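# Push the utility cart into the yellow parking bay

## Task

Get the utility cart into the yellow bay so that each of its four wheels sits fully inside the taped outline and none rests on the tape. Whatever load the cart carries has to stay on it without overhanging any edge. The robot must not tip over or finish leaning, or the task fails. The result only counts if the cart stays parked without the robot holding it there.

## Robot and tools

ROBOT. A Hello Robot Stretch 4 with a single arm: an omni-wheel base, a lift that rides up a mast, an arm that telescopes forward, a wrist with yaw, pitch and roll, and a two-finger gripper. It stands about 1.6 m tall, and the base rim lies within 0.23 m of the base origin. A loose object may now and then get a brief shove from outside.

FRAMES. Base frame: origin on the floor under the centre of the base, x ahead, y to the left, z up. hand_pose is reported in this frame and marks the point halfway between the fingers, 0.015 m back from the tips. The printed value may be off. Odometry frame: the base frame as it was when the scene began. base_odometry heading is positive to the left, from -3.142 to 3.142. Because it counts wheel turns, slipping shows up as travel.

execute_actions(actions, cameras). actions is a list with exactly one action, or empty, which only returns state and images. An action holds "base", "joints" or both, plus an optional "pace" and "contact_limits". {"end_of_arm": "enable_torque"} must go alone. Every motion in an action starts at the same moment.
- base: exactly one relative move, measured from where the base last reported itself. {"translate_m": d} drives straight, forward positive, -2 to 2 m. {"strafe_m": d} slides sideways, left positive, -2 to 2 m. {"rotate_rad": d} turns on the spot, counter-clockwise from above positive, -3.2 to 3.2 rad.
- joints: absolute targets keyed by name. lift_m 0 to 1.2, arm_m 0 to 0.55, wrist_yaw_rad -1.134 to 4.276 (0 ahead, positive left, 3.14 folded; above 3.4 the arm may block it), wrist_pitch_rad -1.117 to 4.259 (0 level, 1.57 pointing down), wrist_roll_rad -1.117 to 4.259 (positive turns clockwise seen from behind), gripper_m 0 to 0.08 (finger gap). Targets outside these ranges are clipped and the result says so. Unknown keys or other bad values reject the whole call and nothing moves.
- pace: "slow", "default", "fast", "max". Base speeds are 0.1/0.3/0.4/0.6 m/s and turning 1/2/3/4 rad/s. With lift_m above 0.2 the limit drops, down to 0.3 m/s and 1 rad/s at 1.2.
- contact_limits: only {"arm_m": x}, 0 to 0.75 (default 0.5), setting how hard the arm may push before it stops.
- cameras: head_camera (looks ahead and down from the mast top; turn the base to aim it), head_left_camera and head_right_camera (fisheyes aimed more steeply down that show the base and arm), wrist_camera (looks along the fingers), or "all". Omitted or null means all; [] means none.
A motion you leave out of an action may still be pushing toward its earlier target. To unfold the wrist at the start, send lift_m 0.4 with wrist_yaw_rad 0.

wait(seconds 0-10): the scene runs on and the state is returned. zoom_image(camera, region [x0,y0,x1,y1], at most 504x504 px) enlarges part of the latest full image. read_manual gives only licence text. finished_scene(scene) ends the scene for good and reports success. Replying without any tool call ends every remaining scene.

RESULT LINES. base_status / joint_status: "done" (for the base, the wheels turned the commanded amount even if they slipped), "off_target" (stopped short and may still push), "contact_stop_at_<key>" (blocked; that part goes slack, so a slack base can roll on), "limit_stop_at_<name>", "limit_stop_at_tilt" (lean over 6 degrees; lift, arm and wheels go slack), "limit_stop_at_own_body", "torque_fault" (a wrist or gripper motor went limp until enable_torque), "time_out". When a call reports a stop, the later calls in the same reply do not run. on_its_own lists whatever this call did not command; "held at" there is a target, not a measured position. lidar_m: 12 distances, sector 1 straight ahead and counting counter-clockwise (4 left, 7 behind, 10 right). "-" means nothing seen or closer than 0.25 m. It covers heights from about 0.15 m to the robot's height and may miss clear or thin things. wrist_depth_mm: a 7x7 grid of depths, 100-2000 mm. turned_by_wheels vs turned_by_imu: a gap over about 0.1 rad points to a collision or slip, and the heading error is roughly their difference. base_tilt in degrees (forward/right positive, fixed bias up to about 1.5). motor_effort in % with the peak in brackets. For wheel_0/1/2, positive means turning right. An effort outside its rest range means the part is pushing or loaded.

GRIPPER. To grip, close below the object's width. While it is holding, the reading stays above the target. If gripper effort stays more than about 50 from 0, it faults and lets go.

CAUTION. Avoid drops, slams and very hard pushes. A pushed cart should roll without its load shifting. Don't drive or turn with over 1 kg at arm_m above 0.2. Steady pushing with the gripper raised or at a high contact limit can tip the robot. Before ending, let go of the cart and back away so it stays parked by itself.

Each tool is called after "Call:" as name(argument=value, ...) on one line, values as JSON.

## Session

Call:
execute_actions(actions=[])

Scene clock: 0.00 s.
base_odometry: x=+0.000 y=+0.000 heading=+0.000 (m, m, rad; odometry frame)
turned_by_wheels: +0.000 (rad since the last result)
turned_by_imu: +0.000 (rad since the last result)
base_tilt: forward=+0.6 right=+0.2 (deg)
lidar_m: 2.20 2.22 2.44 1.08 1.08 1.67 1.51 1.50 0.94 0.77 0.76 0.85
base_status: not commanded
joint_positions: lift_m=+0.244 arm_m=-0.002 wrist_yaw_rad=+3.242 wrist_pitch_rad=-0.009 wrist_roll_rad=-0.019 gripper_m=+0.040
joint_status: not commanded
motor_effort: lift_m=+18 arm_m=+0 wrist_yaw_rad=-1 wrist_pitch_rad=-9 wrist_roll_rad=-1 gripper_m=+0 wheel_0=+0 wheel_1=+0 wheel_2=+0 (%)
hand_pose: x=-0.0510 y=+0.0657 z=+0.4240 quat_wxyz=(-0.050, +0.005, -0.009, +0.999) (m; base frame)
wrist_depth_mm: - 140 139 1756 1921 - - / - - 138 1808 1983 1921 - / - 106 138 1708 1921 1983 - / - 117 139 1808 1921 1983 - / 193 1537 1661 1756 1863 1983 - / 211 1537 1576 1708 1808 1661 1708 / 210 1229 113 1182 109 111 1138
pictures: head_camera, head_left_camera, head_right_camera, wrist_camera
Images, in order (width x height): head_camera 420x560, head_left_camera 420x672, head_right_camera 420x672, wrist_camera 616x392.

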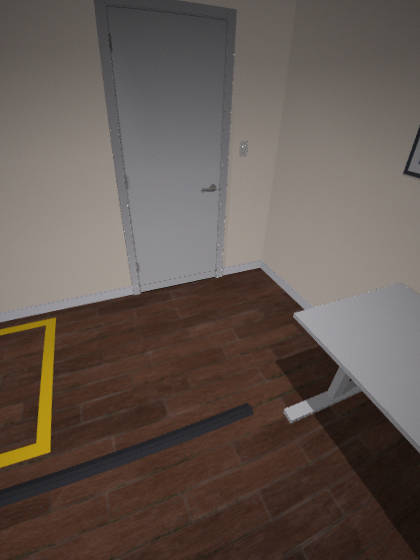

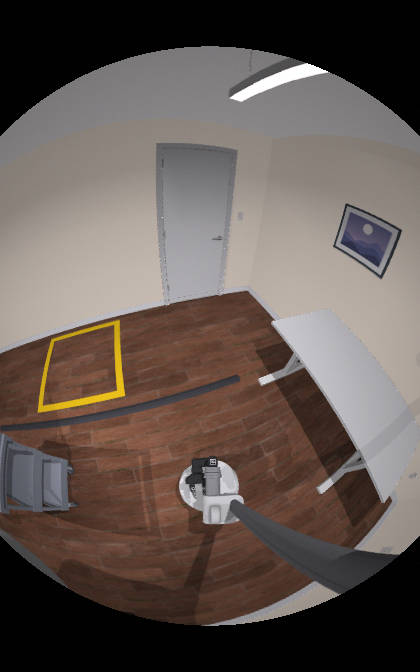

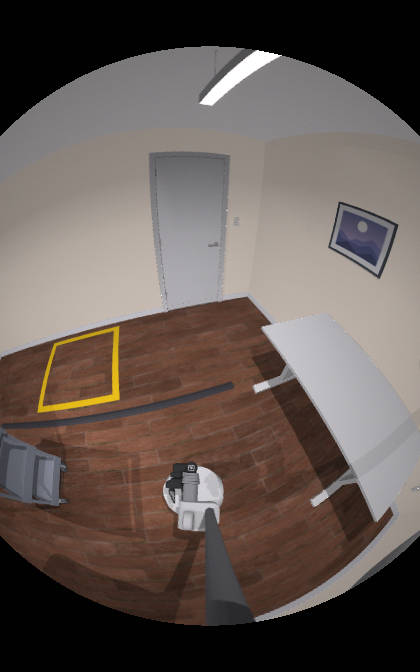

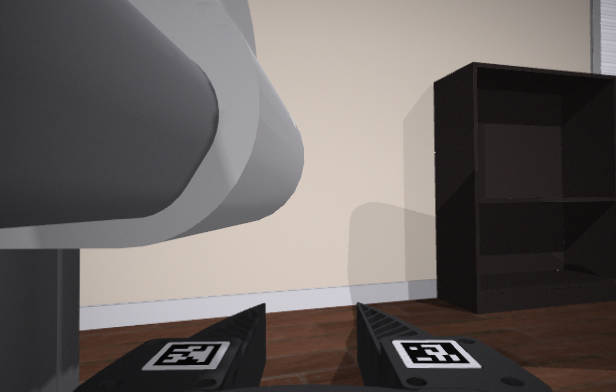

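Call:
execute_actions(actions=[{"base":{"rotate_rad":0.35},"pace":"fast"}], cameras=[])

Call:
execute_actions(actions=[{"base":{"translate_m":-0.8},"pace":"max"}], cameras=["head_left_camera"])

Call:
execute_actions(actions=[{"base":{"strafe_m":0.7},"pace":"max"}], cameras=["head_left_camera","head_camera"])

Scene clock: 4.47 s.
base_odometry: x=+0.000 y=+0.000 heading=+0.350 (m, m, rad; odometry frame)
turned_by_wheels: +0.350 (rad since the last result)
turned_by_imu: +0.345 (rad since the last result)
base_tilt: forward=+0.5 right=+0.3 (deg)
lidar_m: 2.20 2.28 1.09 1.06 1.83 1.59 1.51 1.56 0.80 0.75 0.80 1.10
base_status: done
joint_positions: lift_m=+0.244 arm_m=-0.002 wrist_yaw_rad=+3.242 wrist_pitch_rad=-0.009 wrist_roll_rad=-0.019 gripper_m=+0.040
joint_status: not commanded
motor_effort: lift_m=+19(19) arm_m=+0(0) wrist_yaw_rad=-1(2) wrist_pitch_rad=-7(8) wrist_roll_rad=+1(2) gripper_m=+0(0) wheel_0=+1(5) wheel_1=+2(6) wheel_2=+2(6) (%)
hand_pose: x=-0.0510 y=+0.0657 z=+0.4240 quat_wxyz=(-0.050, +0.005, -0.009, +0.999) (m; base frame)
wrist_depth_mm: - 141 140 1708 1661 1661 1576 / - - 138 1756 1661 1618 1576 / - 106 138 1661 1708 1618 1576 / - 117 139 1661 1661 1618 1618 / 193 1708 1708 1708 1708 1618 1576 / 211 1756 1661 1576 1618 1576 1576 / 211 1229 113 1229 109 110 1118
pictures: none
No camera images: the call's "cameras" was empty. Leave "cameras" out to get every camera's image.

Scene clock: 7.40 s.
base_odometry: x=-0.751 y=-0.275 heading=+0.350 (m, m, rad; odometry frame)
turned_by_wheels: +0.000 (rad since the last result)
turned_by_imu: +0.000 (rad since the last result)
base_tilt: forward=+0.5 right=+0.3 (deg)
lidar_m: 3.00 1.47 1.35 1.81 1.06 0.74 0.69 0.74 0.98 0.79 0.79 1.11
base_status: done
joint_positions: lift_m=+0.244 arm_m=-0.002 wrist_yaw_rad=+3.242 wrist_pitch_rad=-0.009 wrist_roll_rad=-0.019 gripper_m=+0.040
joint_status: not commanded
motor_effort: lift_m=+19(19) arm_m=+0(0) wrist_yaw_rad=-2(1) wrist_pitch_rad=-10(8) wrist_roll_rad=+0(1) gripper_m=+0(0) wheel_0=+0(7) wheel_1=+0(8) wheel_2=-1(15) (%)
hand_pose: x=-0.0510 y=+0.0657 z=+0.4240 quat_wxyz=(-0.050, +0.005, -0.009, +0.999) (m; base frame)
wrist_depth_mm: - 140 140 842 842 820 809 / - - 138 854 831 820 798 / - 106 137 831 842 842 798 / - 117 139 831 831 820 798 / 193 866 866 842 831 831 798 / 210 878 866 842 820 809 798 / 211 878 113 842 109 111 798
pictures: head_left_camera
Images, in order (width x height): head_left_camera 420x672.

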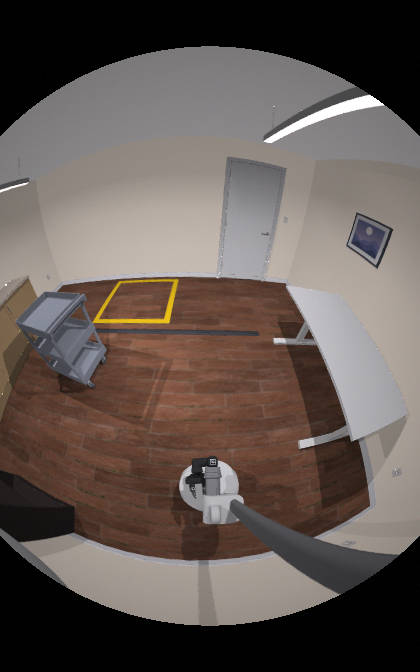

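Scene clock: 10.00 s.
base_odometry: x=-0.992 y=+0.383 heading=+0.350 (m, m, rad; odometry frame)
turned_by_wheels: +0.000 (rad since the last result)
turned_by_imu: +0.000 (rad since the last result)
base_tilt: forward=+0.5 right=+0.3 (deg)
lidar_m: 2.99 0.83 1.15 1.80 0.62 0.60 0.71 0.75 1.01 1.48 1.53 2.10
base_status: done
joint_positions: lift_m=+0.244 arm_m=-0.002 wrist_yaw_rad=+3.242 wrist_pitch_rad=-0.009 wrist_roll_rad=-0.019 gripper_m=+0.040
joint_status: not commanded
motor_effort: lift_m=+19(19) arm_m=+0(0) wrist_yaw_rad=-2(2) wrist_pitch_rad=-9(8) wrist_roll_rad=-1(0) gripper_m=+0(0) wheel_0=+1(12) wheel_1=+1(13) wheel_2=+0(2) (%)
hand_pose: x=-0.0510 y=+0.0657 z=+0.4240 quat_wxyz=(-0.050, +0.005, -0.009, +0.999) (m; base frame)
wrist_depth_mm: - 140 140 878 854 842 603 / - - 138 854 866 820 603 / - 106 138 854 842 831 597 / - 117 139 842 842 831 603 / 193 891 866 842 842 820 609 / 211 891 854 831 842 820 609 / 211 878 113 854 109 111 591
pictures: head_camera, head_left_camera
Images, in order (width x height): head_camera 420x560, head_left_camera 420x672.

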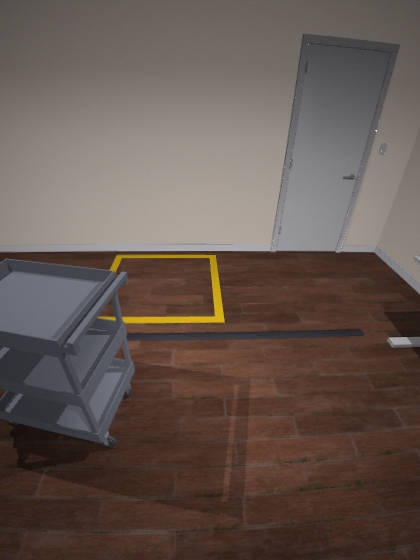

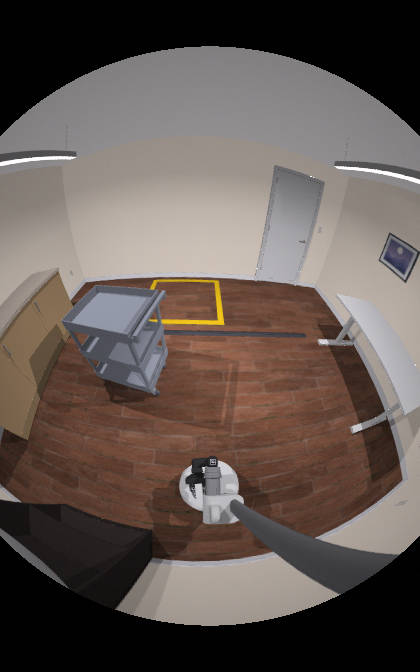

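Call:
execute_actions(actions=[{"base":{"strafe_m":1.38},"pace":"max"}], cameras=["head_right_camera","head_camera"])

Scene clock: 18.43 s.
base_odometry: x=-1.465 y=+1.679 heading=+0.350 (m, m, rad; odometry frame)
turned_by_wheels: +0.000 (rad since the last result)
turned_by_imu: +0.000 (rad since the last result)
base_tilt: forward=+0.6 right=+0.2 (deg)
lidar_m: 3.00 0.64 0.42 0.41 1.02 0.72 0.61 0.46 0.63 2.76 1.07 0.89
base_status: done
joint_positions: lift_m=+0.244 arm_m=-0.002 wrist_yaw_rad=+3.242 wrist_pitch_rad=-0.009 wrist_roll_rad=-0.019 gripper_m=+0.040
joint_status: not commanded
motor_effort: lift_m=+19(18) arm_m=+0(0) wrist_yaw_rad=-2(1) wrist_pitch_rad=-9(9) wrist_roll_rad=-2(2) gripper_m=+0(0) wheel_0=+1(13) wheel_1=+0(12) wheel_2=-1(3) (%)
hand_pose: x=-0.0510 y=+0.0657 z=+0.4240 quat_wxyz=(-0.050, +0.005, -0.009, +0.999) (m; base frame)
wrist_depth_mm: - 140 139 878 854 842 820 / - - 138 866 854 842 831 / - 106 138 866 854 854 842 / - 117 139 866 854 842 831 / 193 866 741 878 854 831 831 / 211 866 609 854 854 842 842 / 211 866 113 866 109 111 820
pictures: head_camera, head_right_camera
Images, in order (width x height): head_camera 420x560, head_right_camera 420x672.

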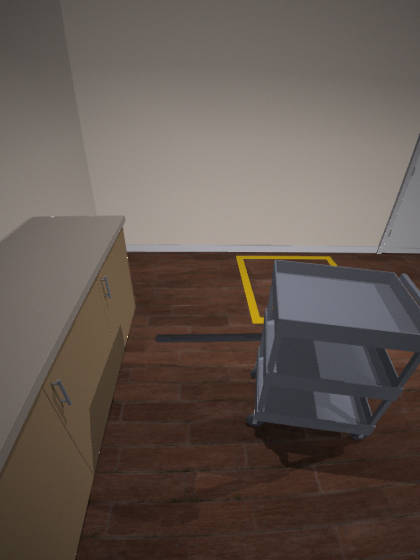

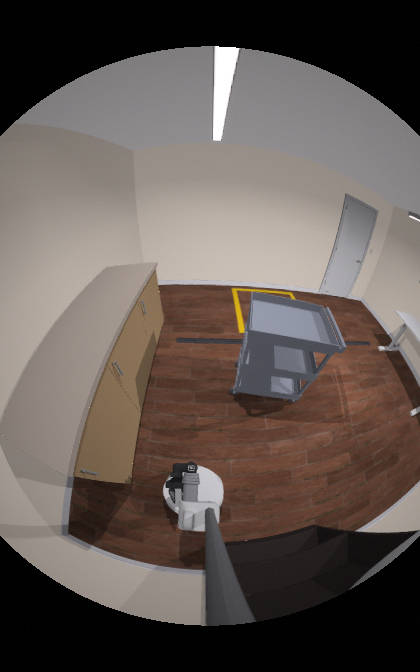

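Call:
execute_actions(actions=[{"base":{"strafe_m":0.06},"pace":"max"}], cameras=[])

Call:
execute_actions(actions=[{"base":{"translate_m":1.06},"pace":"max"}], cameras=["head_right_camera"])

Call:
execute_actions(actions=[{"base":{"strafe_m":-0.3},"pace":"slow"}], cameras=["head_right_camera"])

Scene clock: 25.43 s.
base_odometry: x=-1.486 y=+1.735 heading=+0.350 (m, m, rad; odometry frame)
turned_by_wheels: +0.000 (rad since the last result)
turned_by_imu: -0.001 (rad since the last result)
base_tilt: forward=+0.6 right=+0.3 (deg)
lidar_m: 1.63 0.53 0.38 0.35 1.03 0.74 0.71 0.50 0.63 2.79 1.10 0.91
base_status: done
joint_positions: lift_m=+0.244 arm_m=-0.002 wrist_yaw_rad=+3.242 wrist_pitch_rad=-0.009 wrist_roll_rad=-0.019 gripper_m=+0.040
joint_status: not commanded
motor_effort: lift_m=+19(19) arm_m=+0(0) wrist_yaw_rad=-2(1) wrist_pitch_rad=-9(8) wrist_roll_rad=+1(0) gripper_m=+0(0) wheel_0=+1(10) wheel_1=+0(12) wheel_2=-1(4) (%)
hand_pose: x=-0.0510 y=+0.0657 z=+0.4240 quat_wxyz=(-0.050, +0.005, -0.009, +0.999) (m; base frame)
wrist_depth_mm: - 140 139 878 854 842 798 / - - 138 891 842 831 831 / - 106 138 891 866 842 831 / - 117 139 866 866 842 820 / 192 609 891 866 878 854 831 / 211 866 778 866 866 854 820 / 212 866 113 854 109 110 820
pictures: none
No camera images: the call's "cameras" was empty. Leave "cameras" out to get every camera's image.

Scene clock: 28.80 s.
base_odometry: x=-0.490 y=+2.099 heading=+0.350 (m, m, rad; odometry frame)
turned_by_wheels: +0.000 (rad since the last result)
turned_by_imu: -0.003 (rad since the last result)
base_tilt: forward=+0.5 right=+0.3 (deg)
lidar_m: 1.93 0.56 0.40 0.37 0.40 0.54 1.51 1.56 0.37 0.38 0.42 2.02
base_status: done
joint_positions: lift_m=+0.244 arm_m=-0.002 wrist_yaw_rad=+3.242 wrist_pitch_rad=-0.009 wrist_roll_rad=-0.019 gripper_m=+0.040
joint_status: not commanded
motor_effort: lift_m=+19(19) arm_m=+0(0) wrist_yaw_rad=-1(1) wrist_pitch_rad=-9(9) wrist_roll_rad=+1(1) gripper_m=+0(0) wheel_0=-1(7) wheel_1=-2(8) wheel_2=+1(11) (%)
hand_pose: x=-0.0510 y=+0.0657 z=+0.4240 quat_wxyz=(-0.050, +0.005, -0.009, +0.999) (m; base frame)
wrist_depth_mm: - 140 139 1921 1983 891 559 / - - 138 1921 1921 878 574 / - 106 137 1921 1983 878 574 / - 117 139 - 1983 891 569 / 193 1921 1921 1983 1983 891 580 / 211 1756 1708 1808 1756 904 580 / 211 1205 113 1182 109 110 569
pictures: head_right_camera
Images, in order (width x height): head_right_camera 420x672.

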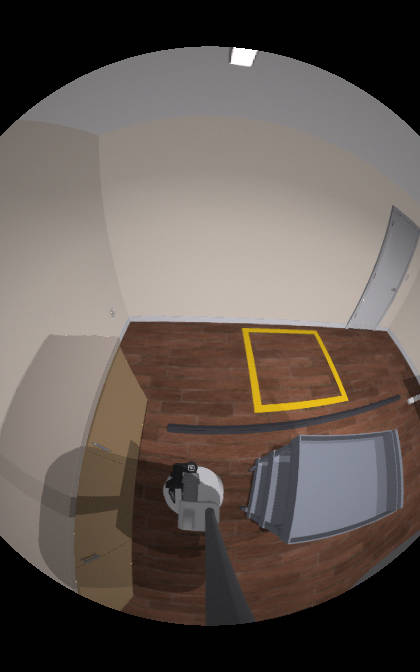

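Scene clock: 32.93 s.
base_odometry: x=-0.387 y=+1.818 heading=+0.350 (m, m, rad; odometry frame)
turned_by_wheels: +0.000 (rad since the last result)
turned_by_imu: -0.002 (rad since the last result)
base_tilt: forward=+0.6 right=+0.3 (deg)
lidar_m: 1.92 1.02 0.71 0.68 0.70 0.98 1.51 0.25 0.25 0.25 0.25 2.00
base_status: done
joint_positions: lift_m=+0.244 arm_m=-0.002 wrist_yaw_rad=+3.242 wrist_pitch_rad=-0.009 wrist_roll_rad=-0.019 gripper_m=+0.040
joint_status: not commanded
motor_effort: lift_m=+19(19) arm_m=+0(0) wrist_yaw_rad=-2(1) wrist_pitch_rad=-8(8) wrist_roll_rad=+0(2) gripper_m=+0(0) wheel_0=+2(7) wheel_1=-3(10) wheel_2=+0(2) (%)
hand_pose: x=-0.0510 y=+0.0657 z=+0.4240 quat_wxyz=(-0.050, +0.005, -0.009, +0.999) (m; base frame)
wrist_depth_mm: - 140 139 1983 1983 1983 1863 / - - 138 1921 1921 1921 1042 / - 106 137 1983 1983 1863 1060 / - 117 139 1983 1983 1921 1060 / 193 - 1921 1921 1983 1921 1060 / 211 1808 1661 1618 1756 1708 1118 / 211 1229 113 1182 109 111 1078
pictures: head_right_camera
Images, in order (width x height): head_right_camera 420x672.

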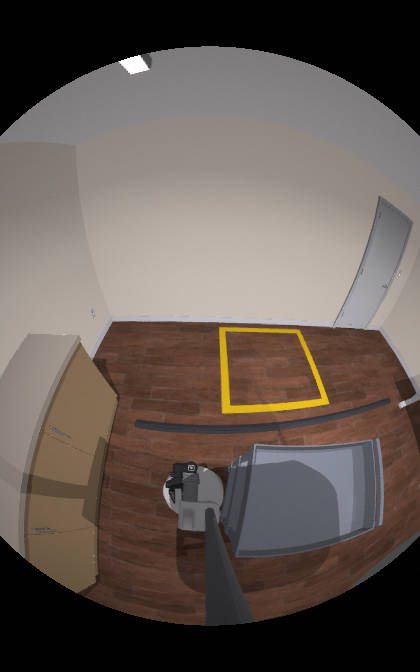

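Call:
execute_actions(actions=[{"base":{"strafe_m":-0.19},"pace":"slow"}], cameras=["head_right_camera"])

Call:
execute_actions(actions=[{"base":{"strafe_m":0.08},"pace":"max"}], cameras=[])

Call:
execute_actions(actions=[{"base":{"translate_m":-0.65},"pace":"max"}], cameras=["head_right_camera"])

Call:
execute_actions(actions=[{"base":{"strafe_m":-0.6},"pace":"max"}], cameras=["head_right_camera","head_camera"])

Scene clock: 41.00 s.
base_odometry: x=-0.322 y=+1.639 heading=+0.350 (m, m, rad; odometry frame)
turned_by_wheels: +0.000 (rad since the last result)
turned_by_imu: -0.002 (rad since the last result)
base_tilt: forward=+0.6 right=+0.3 (deg)
lidar_m: 1.93 1.99 0.91 0.87 0.92 1.24 1.50 0.25 0.25 0.25 0.25 2.02
base_status: done
joint_positions: lift_m=+0.244 arm_m=-0.002 wrist_yaw_rad=+3.242 wrist_pitch_rad=-0.009 wrist_roll_rad=-0.019 gripper_m=+0.040
joint_status: not commanded
motor_effort: lift_m=+19(19) arm_m=+0(0) wrist_yaw_rad=-2(1) wrist_pitch_rad=-8(10) wrist_roll_rad=+1(1) gripper_m=+0(0) wheel_0=+1(7) wheel_1=-2(6) wheel_2=+0(1) (%)
hand_pose: x=-0.0510 y=+0.0657 z=+0.4240 quat_wxyz=(-0.050, +0.005, -0.009, +0.999) (m; base frame)
wrist_depth_mm: - 140 139 1983 1983 1921 1921 / - - 138 1921 1983 1921 1921 / - 106 137 1921 1921 1863 1921 / - 117 139 1921 1921 1921 1863 / 193 - 1983 1983 1921 1863 1863 / 211 1808 1661 1618 1661 1756 1756 / 211 1205 113 1160 109 111 1160
pictures: head_right_camera
Images, in order (width x height): head_right_camera 420x672.

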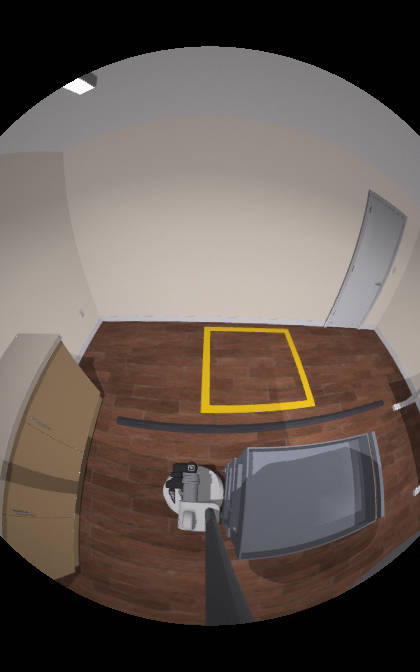

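Scene clock: 42.13 s.
base_odometry: x=-0.350 y=+1.715 heading=+0.351 (m, m, rad; odometry frame)
turned_by_wheels: +0.000 (rad since the last result)
turned_by_imu: +0.000 (rad since the last result)
base_tilt: forward=+0.5 right=+0.3 (deg)
lidar_m: 1.92 2.00 0.84 0.78 0.83 1.12 1.50 1.55 0.28 0.27 0.29 2.01
base_status: done
joint_positions: lift_m=+0.244 arm_m=-0.002 wrist_yaw_rad=+3.242 wrist_pitch_rad=-0.009 wrist_roll_rad=-0.019 gripper_m=+0.040
joint_status: not commanded
motor_effort: lift_m=+19(19) arm_m=+0(0) wrist_yaw_rad=-2(1) wrist_pitch_rad=-9(9) wrist_roll_rad=+0(1) gripper_m=+0(0) wheel_0=+1(12) wheel_1=+1(9) wheel_2=+1(3) (%)
hand_pose: x=-0.0510 y=+0.0657 z=+0.4240 quat_wxyz=(-0.050, +0.005, -0.009, +0.999) (m; base frame)
wrist_depth_mm: - 141 140 - 1921 1863 1921 / - - 138 1921 1983 1863 1921 / - 106 137 1983 1921 1921 1863 / - 117 139 1921 1983 1921 1921 / 193 - 1921 1983 1921 1863 1863 / 211 1756 1708 1661 1661 1708 1756 / 211 1205 113 1205 109 111 1138
pictures: none
No camera images: the call's "cameras" was empty. Leave "cameras" out to get every camera's image.

Scene clock: 44.80 s.
base_odometry: x=-0.960 y=+1.491 heading=+0.351 (m, m, rad; odometry frame)
turned_by_wheels: +0.000 (rad since the last result)
turned_by_imu: +0.000 (rad since the last result)
base_tilt: forward=+0.5 right=+0.3 (deg)
lidar_m: 2.58 1.13 0.83 0.77 0.81 1.20 0.84 0.86 1.60 2.48 0.56 0.47
base_status: done
joint_positions: lift_m=+0.244 arm_m=-0.002 wrist_yaw_rad=+3.242 wrist_pitch_rad=-0.009 wrist_roll_rad=-0.019 gripper_m=+0.040
joint_status: not commanded
motor_effort: lift_m=+19(19) arm_m=+0(0) wrist_yaw_rad=-1(1) wrist_pitch_rad=-8(9) wrist_roll_rad=-1(0) gripper_m=+0(0) wheel_0=+2(7) wheel_1=+2(6) wheel_2=+0(13) (%)
hand_pose: x=-0.0510 y=+0.0657 z=+0.4240 quat_wxyz=(-0.050, +0.005, -0.009, +0.999) (m; base frame)
wrist_depth_mm: - 140 139 1229 1281 1229 1229 / - - 138 1281 1281 1281 1205 / - 106 138 1229 1255 1255 1255 / - 117 139 1281 1255 1255 1205 / 193 1078 1281 1281 1255 1281 1229 / 211 1160 1281 1229 1229 1255 1229 / 211 1042 113 1008 109 111 1118
pictures: head_right_camera
Images, in order (width x height): head_right_camera 420x672.

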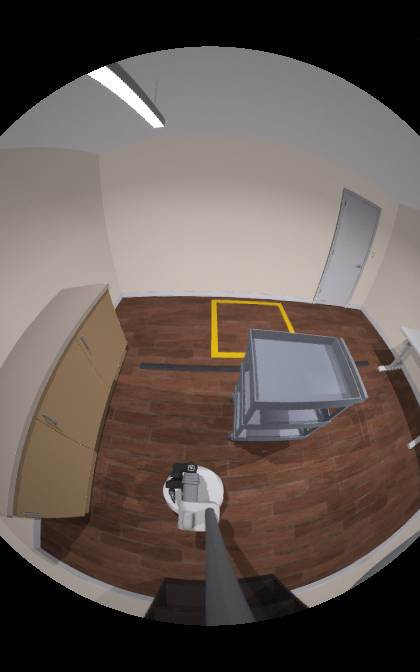

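Scene clock: 47.23 s.
base_odometry: x=-0.754 y=+0.928 heading=+0.351 (m, m, rad; odometry frame)
turned_by_wheels: +0.000 (rad since the last result)
turned_by_imu: -0.001 (rad since the last result)
base_tilt: forward=+0.6 right=+0.2 (deg)
lidar_m: 0.37 0.41 1.46 1.37 1.43 0.87 0.83 1.17 1.57 1.88 1.97 0.38
base_status: done
joint_positions: lift_m=+0.244 arm_m=-0.002 wrist_yaw_rad=+3.242 wrist_pitch_rad=-0.009 wrist_roll_rad=-0.019 gripper_m=+0.040
joint_status: not commanded
motor_effort: lift_m=+19(19) arm_m=+0(0) wrist_yaw_rad=-2(1) wrist_pitch_rad=-9(9) wrist_roll_rad=-2(0) gripper_m=+0(0) wheel_0=+1(12) wheel_1=+0(10) wheel_2=+2(5) (%)
hand_pose: x=-0.0510 y=+0.0657 z=+0.4240 quat_wxyz=(-0.050, +0.005, -0.009, +0.999) (m; base frame)
wrist_depth_mm: - 140 139 1255 1229 1205 1138 / - - 137 1255 1255 1229 1160 / - 106 138 1255 1229 1229 1229 / - 117 139 1255 1229 1205 1205 / 193 1336 1308 1255 1229 1205 1182 / 211 1308 1336 1281 1229 1205 1118 / 211 1205 113 1078 109 110 931
pictures: head_camera, head_right_camera
Images, in order (width x height): head_camera 420x560, head_right_camera 420x672.

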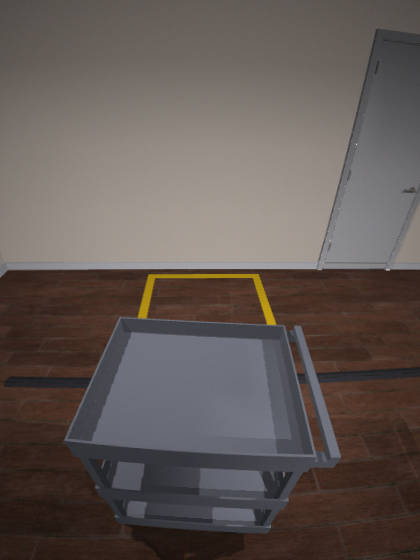

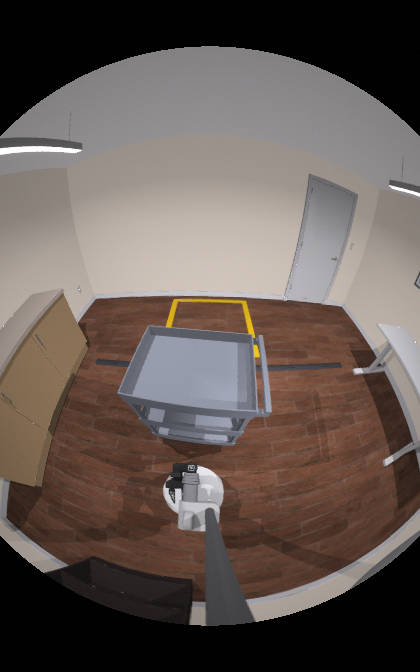

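Well placed.

Call:
execute_actions(actions=[{"base":{"translate_m":0.35},"pace":"slow"}], cameras=["head_right_camera","head_camera"])

Scene clock: 54.20 s.
base_odometry: x=-0.425 y=+1.048 heading=+0.351 (m, m, rad; odometry frame)
turned_by_wheels: +0.000 (rad since the last result)
turned_by_imu: -0.003 (rad since the last result)
base_tilt: forward=+0.5 right=+0.3 (deg)
lidar_m: 0.25 0.25 0.32 1.38 1.44 1.25 1.21 1.51 1.99 1.90 0.27 0.25
base_status: done
joint_positions: lift_m=+0.244 arm_m=-0.002 wrist_yaw_rad=+3.242 wrist_pitch_rad=-0.009 wrist_roll_rad=-0.019 gripper_m=+0.040
joint_status: not commanded
motor_effort: lift_m=+19(19) arm_m=+0(0) wrist_yaw_rad=-1(2) wrist_pitch_rad=-9(9) wrist_roll_rad=-1(1) gripper_m=+0(0) wheel_0=+0(4) wheel_1=+1(3) wheel_2=-2(12) (%)
hand_pose: x=-0.0510 y=+0.0657 z=+0.4240 quat_wxyz=(-0.050, +0.005, -0.009, +0.999) (m; base frame)
wrist_depth_mm: - 140 139 1661 1618 1499 1537 / - - 138 1618 1618 1537 1576 / - 106 138 1336 1618 1576 1576 / - 117 139 1618 1576 1576 1576 / 193 1661 1708 1661 1618 1576 1537 / 211 1661 1708 1576 1366 1366 1430 / 210 1205 113 1182 109 111 1138
pictures: head_camera, head_right_camera
Images, in order (width x height): head_camera 420x560, head_right_camera 420x672.

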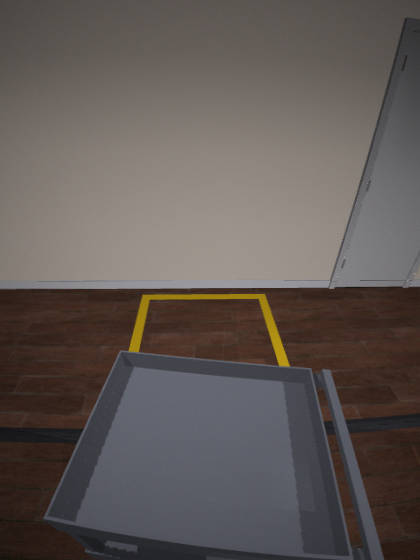

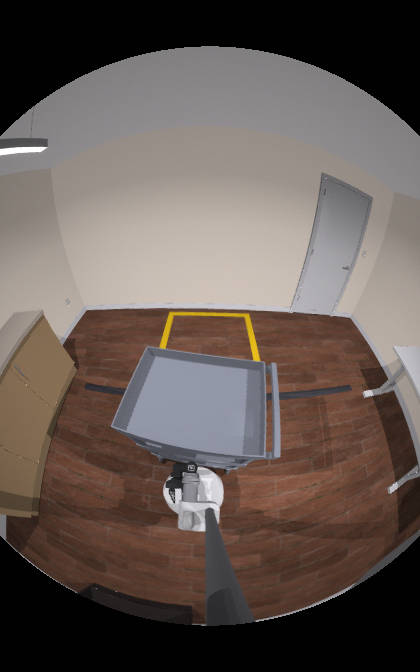

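Call:
execute_actions(actions=[{"base":{"translate_m":0.27},"pace":"slow"}], cameras=["head_right_camera","head_camera"])

Scene clock: 61.10 s.
base_odometry: x=-0.172 y=+1.141 heading=+0.351 (m, m, rad; odometry frame)
turned_by_wheels: +0.000 (rad since the last result)
turned_by_imu: -0.003 (rad since the last result)
base_tilt: forward=+0.6 right=+0.3 (deg)
lidar_m: 0.25 0.27 1.47 1.40 1.44 1.55 1.45 1.81 1.97 1.89 0.25 0.25
base_status: done
joint_positions: lift_m=+0.244 arm_m=-0.002 wrist_yaw_rad=+3.242 wrist_pitch_rad=-0.009 wrist_roll_rad=-0.019 gripper_m=+0.040
joint_status: not commanded
motor_effort: lift_m=+19(19) arm_m=+0(0) wrist_yaw_rad=-2(1) wrist_pitch_rad=-9(9) wrist_roll_rad=+0(2) gripper_m=+0(0) wheel_0=+1(4) wheel_1=+2(9) wheel_2=-3(16) (%)
hand_pose: x=-0.0510 y=+0.0657 z=+0.4240 quat_wxyz=(-0.050, +0.005, -0.009, +0.999) (m; base frame)
wrist_depth_mm: - 140 140 1921 1921 1808 1863 / - - 138 1983 1863 1808 1863 / - 106 138 1863 1863 1863 1808 / - 117 139 1863 1808 1863 1863 / 193 1983 1921 1863 1863 1863 1863 / 211 1808 1756 1618 1618 1618 1756 / 211 1229 113 1182 109 111 1182
pictures: head_camera, head_right_camera
Images, in order (width x height): head_camera 420x560, head_right_camera 420x672.

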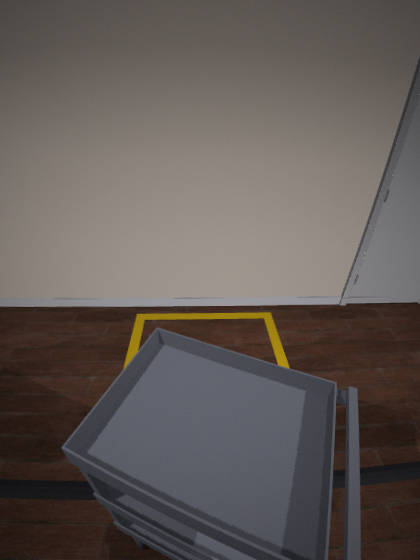

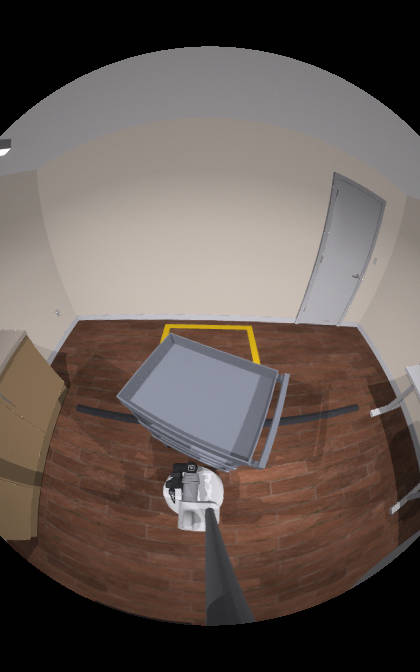

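Call:
execute_actions(actions=[{"base":{"translate_m":-0.11},"pace":"max"}], cameras=[])

Call:
execute_actions(actions=[{"base":{"strafe_m":-0.19},"pace":"max"}], cameras=["head_right_camera"])

Call:
execute_actions(actions=[{"base":{"translate_m":0.2},"pace":"slow"}], cameras=["head_right_camera","head_camera"])

Scene clock: 66.37 s.
base_odometry: x=-0.275 y=+1.103 heading=+0.351 (m, m, rad; odometry frame)
turned_by_wheels: +0.000 (rad since the last result)
turned_by_imu: -0.001 (rad since the last result)
base_tilt: forward=+0.5 right=+0.3 (deg)
lidar_m: 0.33 0.42 1.48 1.40 1.46 1.40 1.36 1.69 1.96 1.89 0.36 0.32
base_status: done
joint_positions: lift_m=+0.244 arm_m=-0.002 wrist_yaw_rad=+3.242 wrist_pitch_rad=-0.009 wrist_roll_rad=-0.019 gripper_m=+0.040
joint_status: not commanded
motor_effort: lift_m=+19(18) arm_m=+0(0) wrist_yaw_rad=-1(1) wrist_pitch_rad=-9(9) wrist_roll_rad=+0(2) gripper_m=+0(0) wheel_0=+0(7) wheel_1=+1(3) wheel_2=+0(13) (%)
hand_pose: x=-0.0510 y=+0.0657 z=+0.4240 quat_wxyz=(-0.050, +0.005, -0.009, +0.999) (m; base frame)
wrist_depth_mm: - 140 139 1863 1808 1756 1756 / - - 138 1756 1756 1708 1708 / - 106 137 1499 1756 1756 1708 / - 117 139 1756 1756 1756 1756 / 192 1863 1863 1808 1756 1708 1708 / 211 1756 1756 1618 1464 1430 1708 / 211 1205 113 1205 109 111 1118
pictures: none
No camera images: the call's "cameras" was empty. Leave "cameras" out to get every camera's image.

Scene clock: 67.90 s.
base_odometry: x=-0.210 y=+0.925 heading=+0.351 (m, m, rad; odometry frame)
turned_by_wheels: +0.000 (rad since the last result)
turned_by_imu: -0.001 (rad since the last result)
base_tilt: forward=+0.6 right=+0.3 (deg)
lidar_m: 0.25 0.31 0.72 1.58 1.62 1.43 1.37 1.70 1.75 1.69 1.79 0.25
base_status: done
joint_positions: lift_m=+0.244 arm_m=-0.002 wrist_yaw_rad=+3.242 wrist_pitch_rad=-0.009 wrist_roll_rad=-0.019 gripper_m=+0.040
joint_status: not commanded
motor_effort: lift_m=+19(19) arm_m=+0(0) wrist_yaw_rad=-1(2) wrist_pitch_rad=-7(9) wrist_roll_rad=+0(1) gripper_m=+0(0) wheel_0=+0(11) wheel_1=+0(9) wheel_2=+0(0) (%)
hand_pose: x=-0.0510 y=+0.0657 z=+0.4240 quat_wxyz=(-0.050, +0.005, -0.009, +0.999) (m; base frame)
wrist_depth_mm: - 141 139 1756 1808 1808 1708 / - - 138 1863 1756 1708 1708 / - 106 138 1756 1756 1756 1708 / - 117 139 1808 1756 1756 1661 / 192 1863 1808 1756 1708 1661 1708 / 211 1808 1808 1756 1430 1464 1464 / 211 1229 113 1182 109 110 1138
pictures: head_right_camera
Images, in order (width x height): head_right_camera 420x672.

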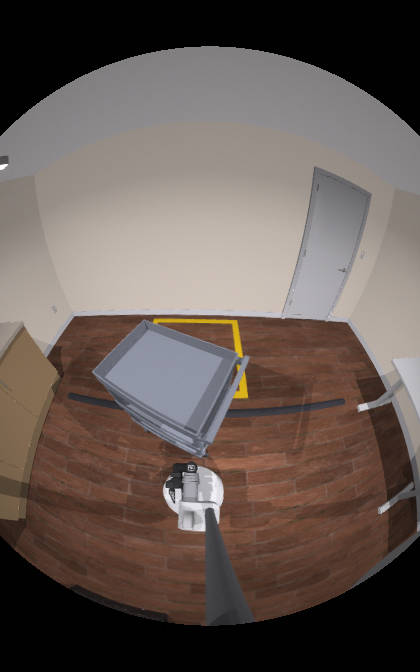

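Scene clock: 71.20 s.
base_odometry: x=-0.022 y=+0.994 heading=+0.351 (m, m, rad; odometry frame)
turned_by_wheels: +0.000 (rad since the last result)
turned_by_imu: -0.001 (rad since the last result)
base_tilt: forward=+0.5 right=+0.4 (deg)
lidar_m: 0.28 0.31 0.48 1.58 1.64 1.65 1.57 1.92 1.79 1.70 1.77 0.28
base_status: done
joint_positions: lift_m=+0.244 arm_m=-0.002 wrist_yaw_rad=+3.242 wrist_pitch_rad=-0.009 wrist_roll_rad=-0.019 gripper_m=+0.040
joint_status: not commanded
motor_effort: lift_m=+19(19) arm_m=+0(0) wrist_yaw_rad=-1(1) wrist_pitch_rad=-9(8) wrist_roll_rad=+0(1) gripper_m=+0(0) wheel_0=+1(9) wheel_1=+1(5) wheel_2=-2(18) (%)
hand_pose: x=-0.0510 y=+0.0657 z=+0.4240 quat_wxyz=(-0.050, +0.005, -0.009, +0.999) (m; base frame)
wrist_depth_mm: - 140 139 - 1983 1983 1983 / - - 138 - 1983 1863 1921 / - 106 138 - 1921 1983 1921 / - 117 139 - 1983 1983 1863 / 193 - - 1983 1921 1921 1863 / 211 1808 1756 1808 1661 1661 1618 / 211 1205 113 1160 109 111 1118
pictures: head_camera, head_right_camera
Images, in order (width x height): head_camera 420x560, head_right_camera 420x672.

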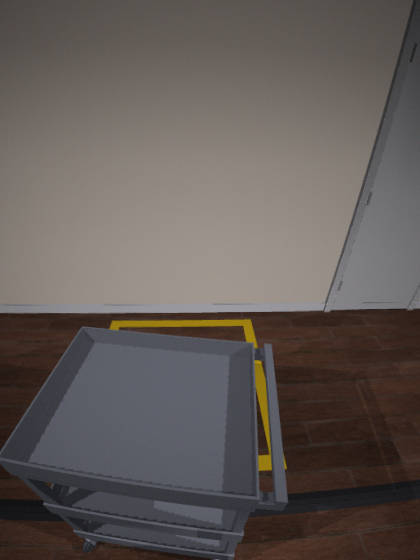

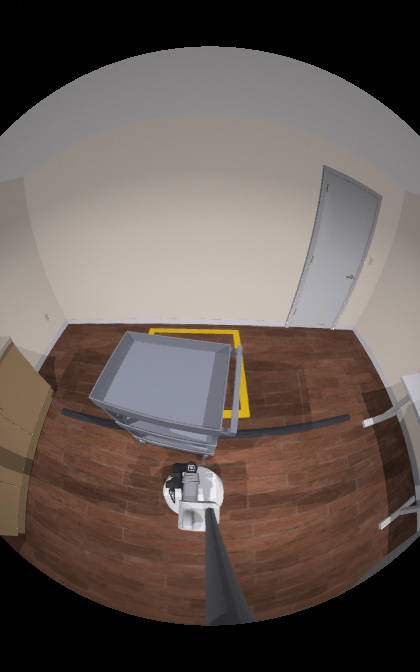

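Call:
execute_actions(actions=[{"base":{"strafe_m":0.15},"pace":"max"}], cameras=[])

Call:
execute_actions(actions=[{"base":{"translate_m":0.25},"pace":"slow"}], cameras=["head_right_camera","head_camera"])

Scene clock: 75.60 s.
base_odometry: x=-0.074 y=+1.134 heading=+0.351 (m, m, rad; odometry frame)
turned_by_wheels: +0.000 (rad since the last result)
turned_by_imu: -0.001 (rad since the last result)
base_tilt: forward=+0.5 right=+0.3 (deg)
lidar_m: 0.30 0.34 1.51 1.44 1.50 1.62 1.54 1.91 1.93 1.85 0.39 0.31
base_status: done
joint_positions: lift_m=+0.244 arm_m=-0.002 wrist_yaw_rad=+3.242 wrist_pitch_rad=-0.009 wrist_roll_rad=-0.019 gripper_m=+0.040
joint_status: not commanded
motor_effort: lift_m=+19(19) arm_m=+0(0) wrist_yaw_rad=-1(1) wrist_pitch_rad=-9(8) wrist_roll_rad=+0(1) gripper_m=+0(0) wheel_0=+1(11) wheel_1=+1(11) wheel_2=+0(1) (%)
hand_pose: x=-0.0510 y=+0.0657 z=+0.4240 quat_wxyz=(-0.050, +0.005, -0.009, +0.999) (m; base frame)
wrist_depth_mm: - 140 139 - - 1983 1863 / - - 138 - 1921 1863 1921 / - 106 138 1708 1983 1921 1921 / - 117 139 1983 1983 1983 1921 / 193 - - - 1983 1863 1921 / 211 1808 1756 1756 1661 1661 1708 / 211 1182 113 1160 109 110 1138
pictures: none
No camera images: the call's "cameras" was empty. Leave "cameras" out to get every camera's image.

Scene clock: 79.37 s.
base_odometry: x=+0.161 y=+1.220 heading=+0.351 (m, m, rad; odometry frame)
turned_by_wheels: +0.000 (rad since the last result)
turned_by_imu: -0.002 (rad since the last result)
base_tilt: forward=+0.5 right=+0.3 (deg)
lidar_m: 0.25 0.25 0.30 1.44 1.51 1.90 1.81 2.17 1.93 1.85 0.29 0.25
base_status: done
joint_positions: lift_m=+0.244 arm_m=-0.002 wrist_yaw_rad=+3.242 wrist_pitch_rad=-0.009 wrist_roll_rad=-0.019 gripper_m=+0.040
joint_status: not commanded
motor_effort: lift_m=+18(18) arm_m=+0(0) wrist_yaw_rad=-1(1) wrist_pitch_rad=-9(10) wrist_roll_rad=-1(0) gripper_m=+0(1) wheel_0=+2(7) wheel_1=+2(8) wheel_2=-7(10) (%)
hand_pose: x=-0.0510 y=+0.0657 z=+0.4240 quat_wxyz=(-0.050, +0.005, -0.009, +0.999) (m; base frame)
wrist_depth_mm: - 140 140 - - - - / - - 138 - - - - / - 106 138 1983 - - - / - 117 139 - - - - / 193 - - - - - - / 211 1808 1756 1756 1756 1708 1708 / 211 1229 113 1182 109 110 1118
pictures: head_camera, head_right_camera
Images, in order (width x height): head_camera 420x560, head_right_camera 420x672.

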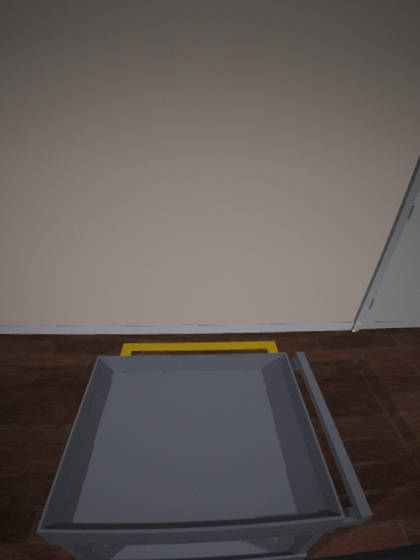

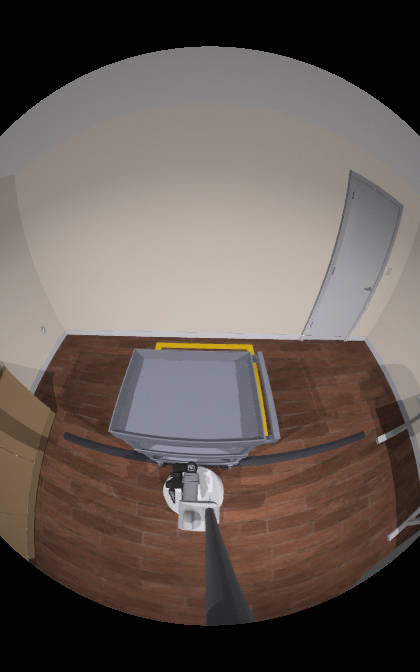

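Call:
execute_actions(actions=[{"joints":{"arm_m":0.2},"pace":"slow"}], cameras=["head_right_camera","head_camera"])

Scene clock: 85.03 s.
base_odometry: x=+0.161 y=+1.220 heading=+0.351 (m, m, rad; odometry frame)
turned_by_wheels: +0.000 (rad since the last result)
turned_by_imu: -0.002 (rad since the last result)
base_tilt: forward=+0.5 right=+0.4 (deg)
lidar_m: 0.37 0.40 1.54 1.45 1.50 1.88 1.81 2.17 1.94 1.85 2.35 0.41
base_status: not commanded
joint_positions: lift_m=+0.244 arm_m=+0.199 wrist_yaw_rad=+3.242 wrist_pitch_rad=-0.009 wrist_roll_rad=-0.019 gripper_m=+0.040
joint_status: all done
motor_effort: lift_m=+18(19) arm_m=+8(16) wrist_yaw_rad=-1(0) wrist_pitch_rad=-9(9) wrist_roll_rad=-1(1) gripper_m=+0(0) wheel_0=+0(3) wheel_1=+0(2) wheel_2=-1(9) (%)
hand_pose: x=+0.1491 y=+0.0657 z=+0.4240 quat_wxyz=(-0.050, +0.005, -0.009, +0.999) (m; base frame)
wrist_depth_mm: - 379 - - - - - / - 109 132 - - - - / - 112 133 - - - - / 131 128 191 - - - - / - - - - - - - / 1808 1661 418 1756 1808 1756 1756 / 1160 1229 113 1205 109 110 1118
pictures: head_camera, head_right_camera
Images, in order (width x height): head_camera 420x560, head_right_camera 420x672.

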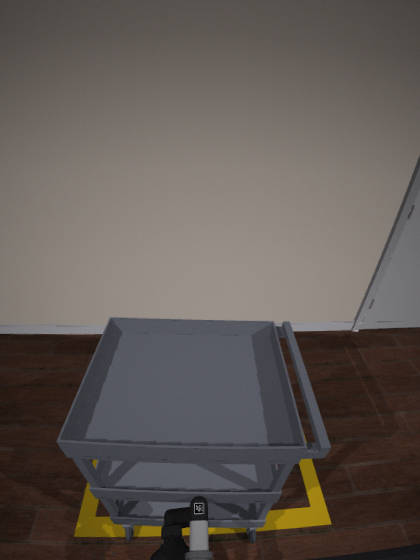

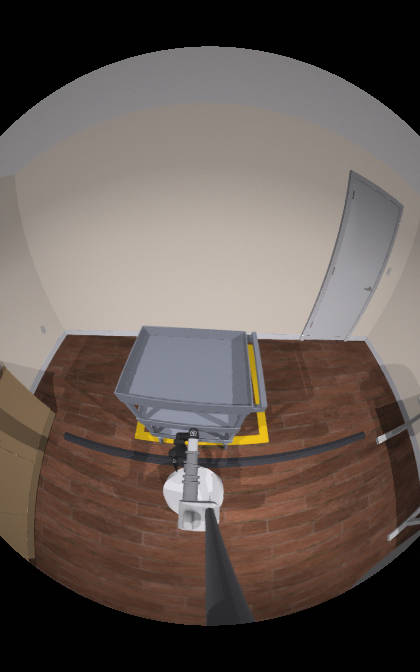

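Call:
execute_actions(actions=[{"joints":{"arm_m":0.47},"pace":"slow"}], cameras=[])

Call:
execute_actions(actions=[{"joints":{"arm_m":0.2},"pace":"fast"}], cameras=["head_right_camera","head_camera"])

Scene clock: 94.33 s.
base_odometry: x=+0.161 y=+1.220 heading=+0.351 (m, m, rad; odometry frame)
turned_by_wheels: +0.000 (rad since the last result)
turned_by_imu: -0.002 (rad since the last result)
base_tilt: forward=+0.6 right=+0.3 (deg)
lidar_m: 0.64 0.68 1.52 1.43 1.49 1.89 1.80 2.16 1.94 1.84 2.34 0.67
base_status: not commanded
joint_positions: lift_m=+0.244 arm_m=+0.469 wrist_yaw_rad=+3.242 wrist_pitch_rad=-0.009 wrist_roll_rad=-0.019 gripper_m=+0.040
joint_status: all done
motor_effort: lift_m=+18(18) arm_m=+8(7) wrist_yaw_rad=-1(1) wrist_pitch_rad=-9(9) wrist_roll_rad=-1(1) gripper_m=+0(0) wheel_0=+0(0) wheel_1=+0(1) wheel_2=-1(1) (%)
hand_pose: x=+0.4191 y=+0.0657 z=+0.4240 quat_wxyz=(-0.050, +0.005, -0.009, +0.999) (m; base frame)
wrist_depth_mm: - 115 - - - - - / - 113 661 - - - - / - 113 166 - - - - / 116 115 258 609 - - - / - - - - - - - / 1863 1808 1618 1756 1756 1756 1756 / 1182 1229 113 647 109 111 1138
pictures: none
No camera images: the call's "cameras" was empty. Leave "cameras" out to get every camera's image.

Scene clock: 95.97 s.
base_odometry: x=+0.161 y=+1.220 heading=+0.351 (m, m, rad; odometry frame)
turned_by_wheels: +0.000 (rad since the last result)
turned_by_imu: -0.001 (rad since the last result)
base_tilt: forward=+0.6 right=+0.2 (deg)
lidar_m: 0.63 0.68 1.51 1.44 1.51 1.88 1.80 2.17 1.94 1.86 2.36 0.66
base_status: not commanded
joint_positions: lift_m=+0.244 arm_m=+0.201 wrist_yaw_rad=+3.242 wrist_pitch_rad=-0.009 wrist_roll_rad=-0.019 gripper_m=+0.040
joint_status: all done
motor_effort: lift_m=+18(18) arm_m=-7(6) wrist_yaw_rad=-2(1) wrist_pitch_rad=-8(9) wrist_roll_rad=+0(0) gripper_m=+0(0) wheel_0=+0(0) wheel_1=-1(1) wheel_2=-1(1) (%)
hand_pose: x=+0.1518 y=+0.0656 z=+0.4240 quat_wxyz=(-0.050, +0.005, -0.009, +0.999) (m; base frame)
wrist_depth_mm: - 122 - - - - - / - 109 206 - - - - / - 112 158 - - - - / 122 121 207 - - - - / - - - - - - - / 1863 1661 421 1756 1756 1708 1708 / 1160 1229 113 1182 109 111 1138
pictures: head_camera, head_right_camera
Images, in order (width x height): head_camera 420x560, head_right_camera 420x672.

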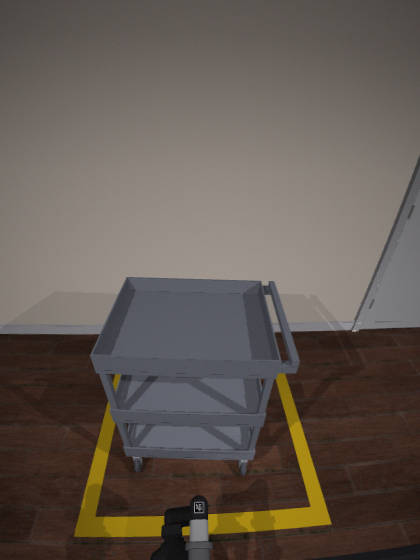

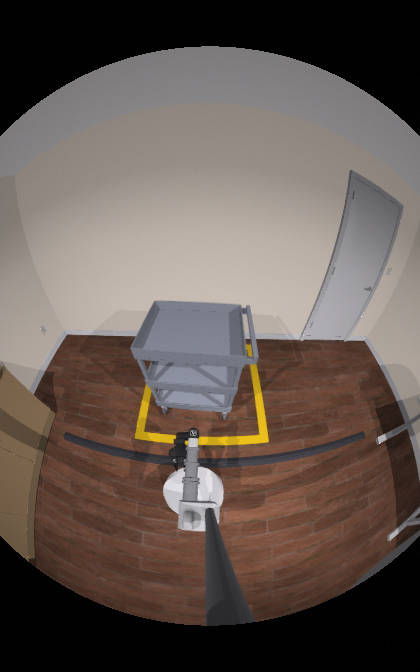

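Call:
finished_scene(scene=2)

The scene is finished: the task was done.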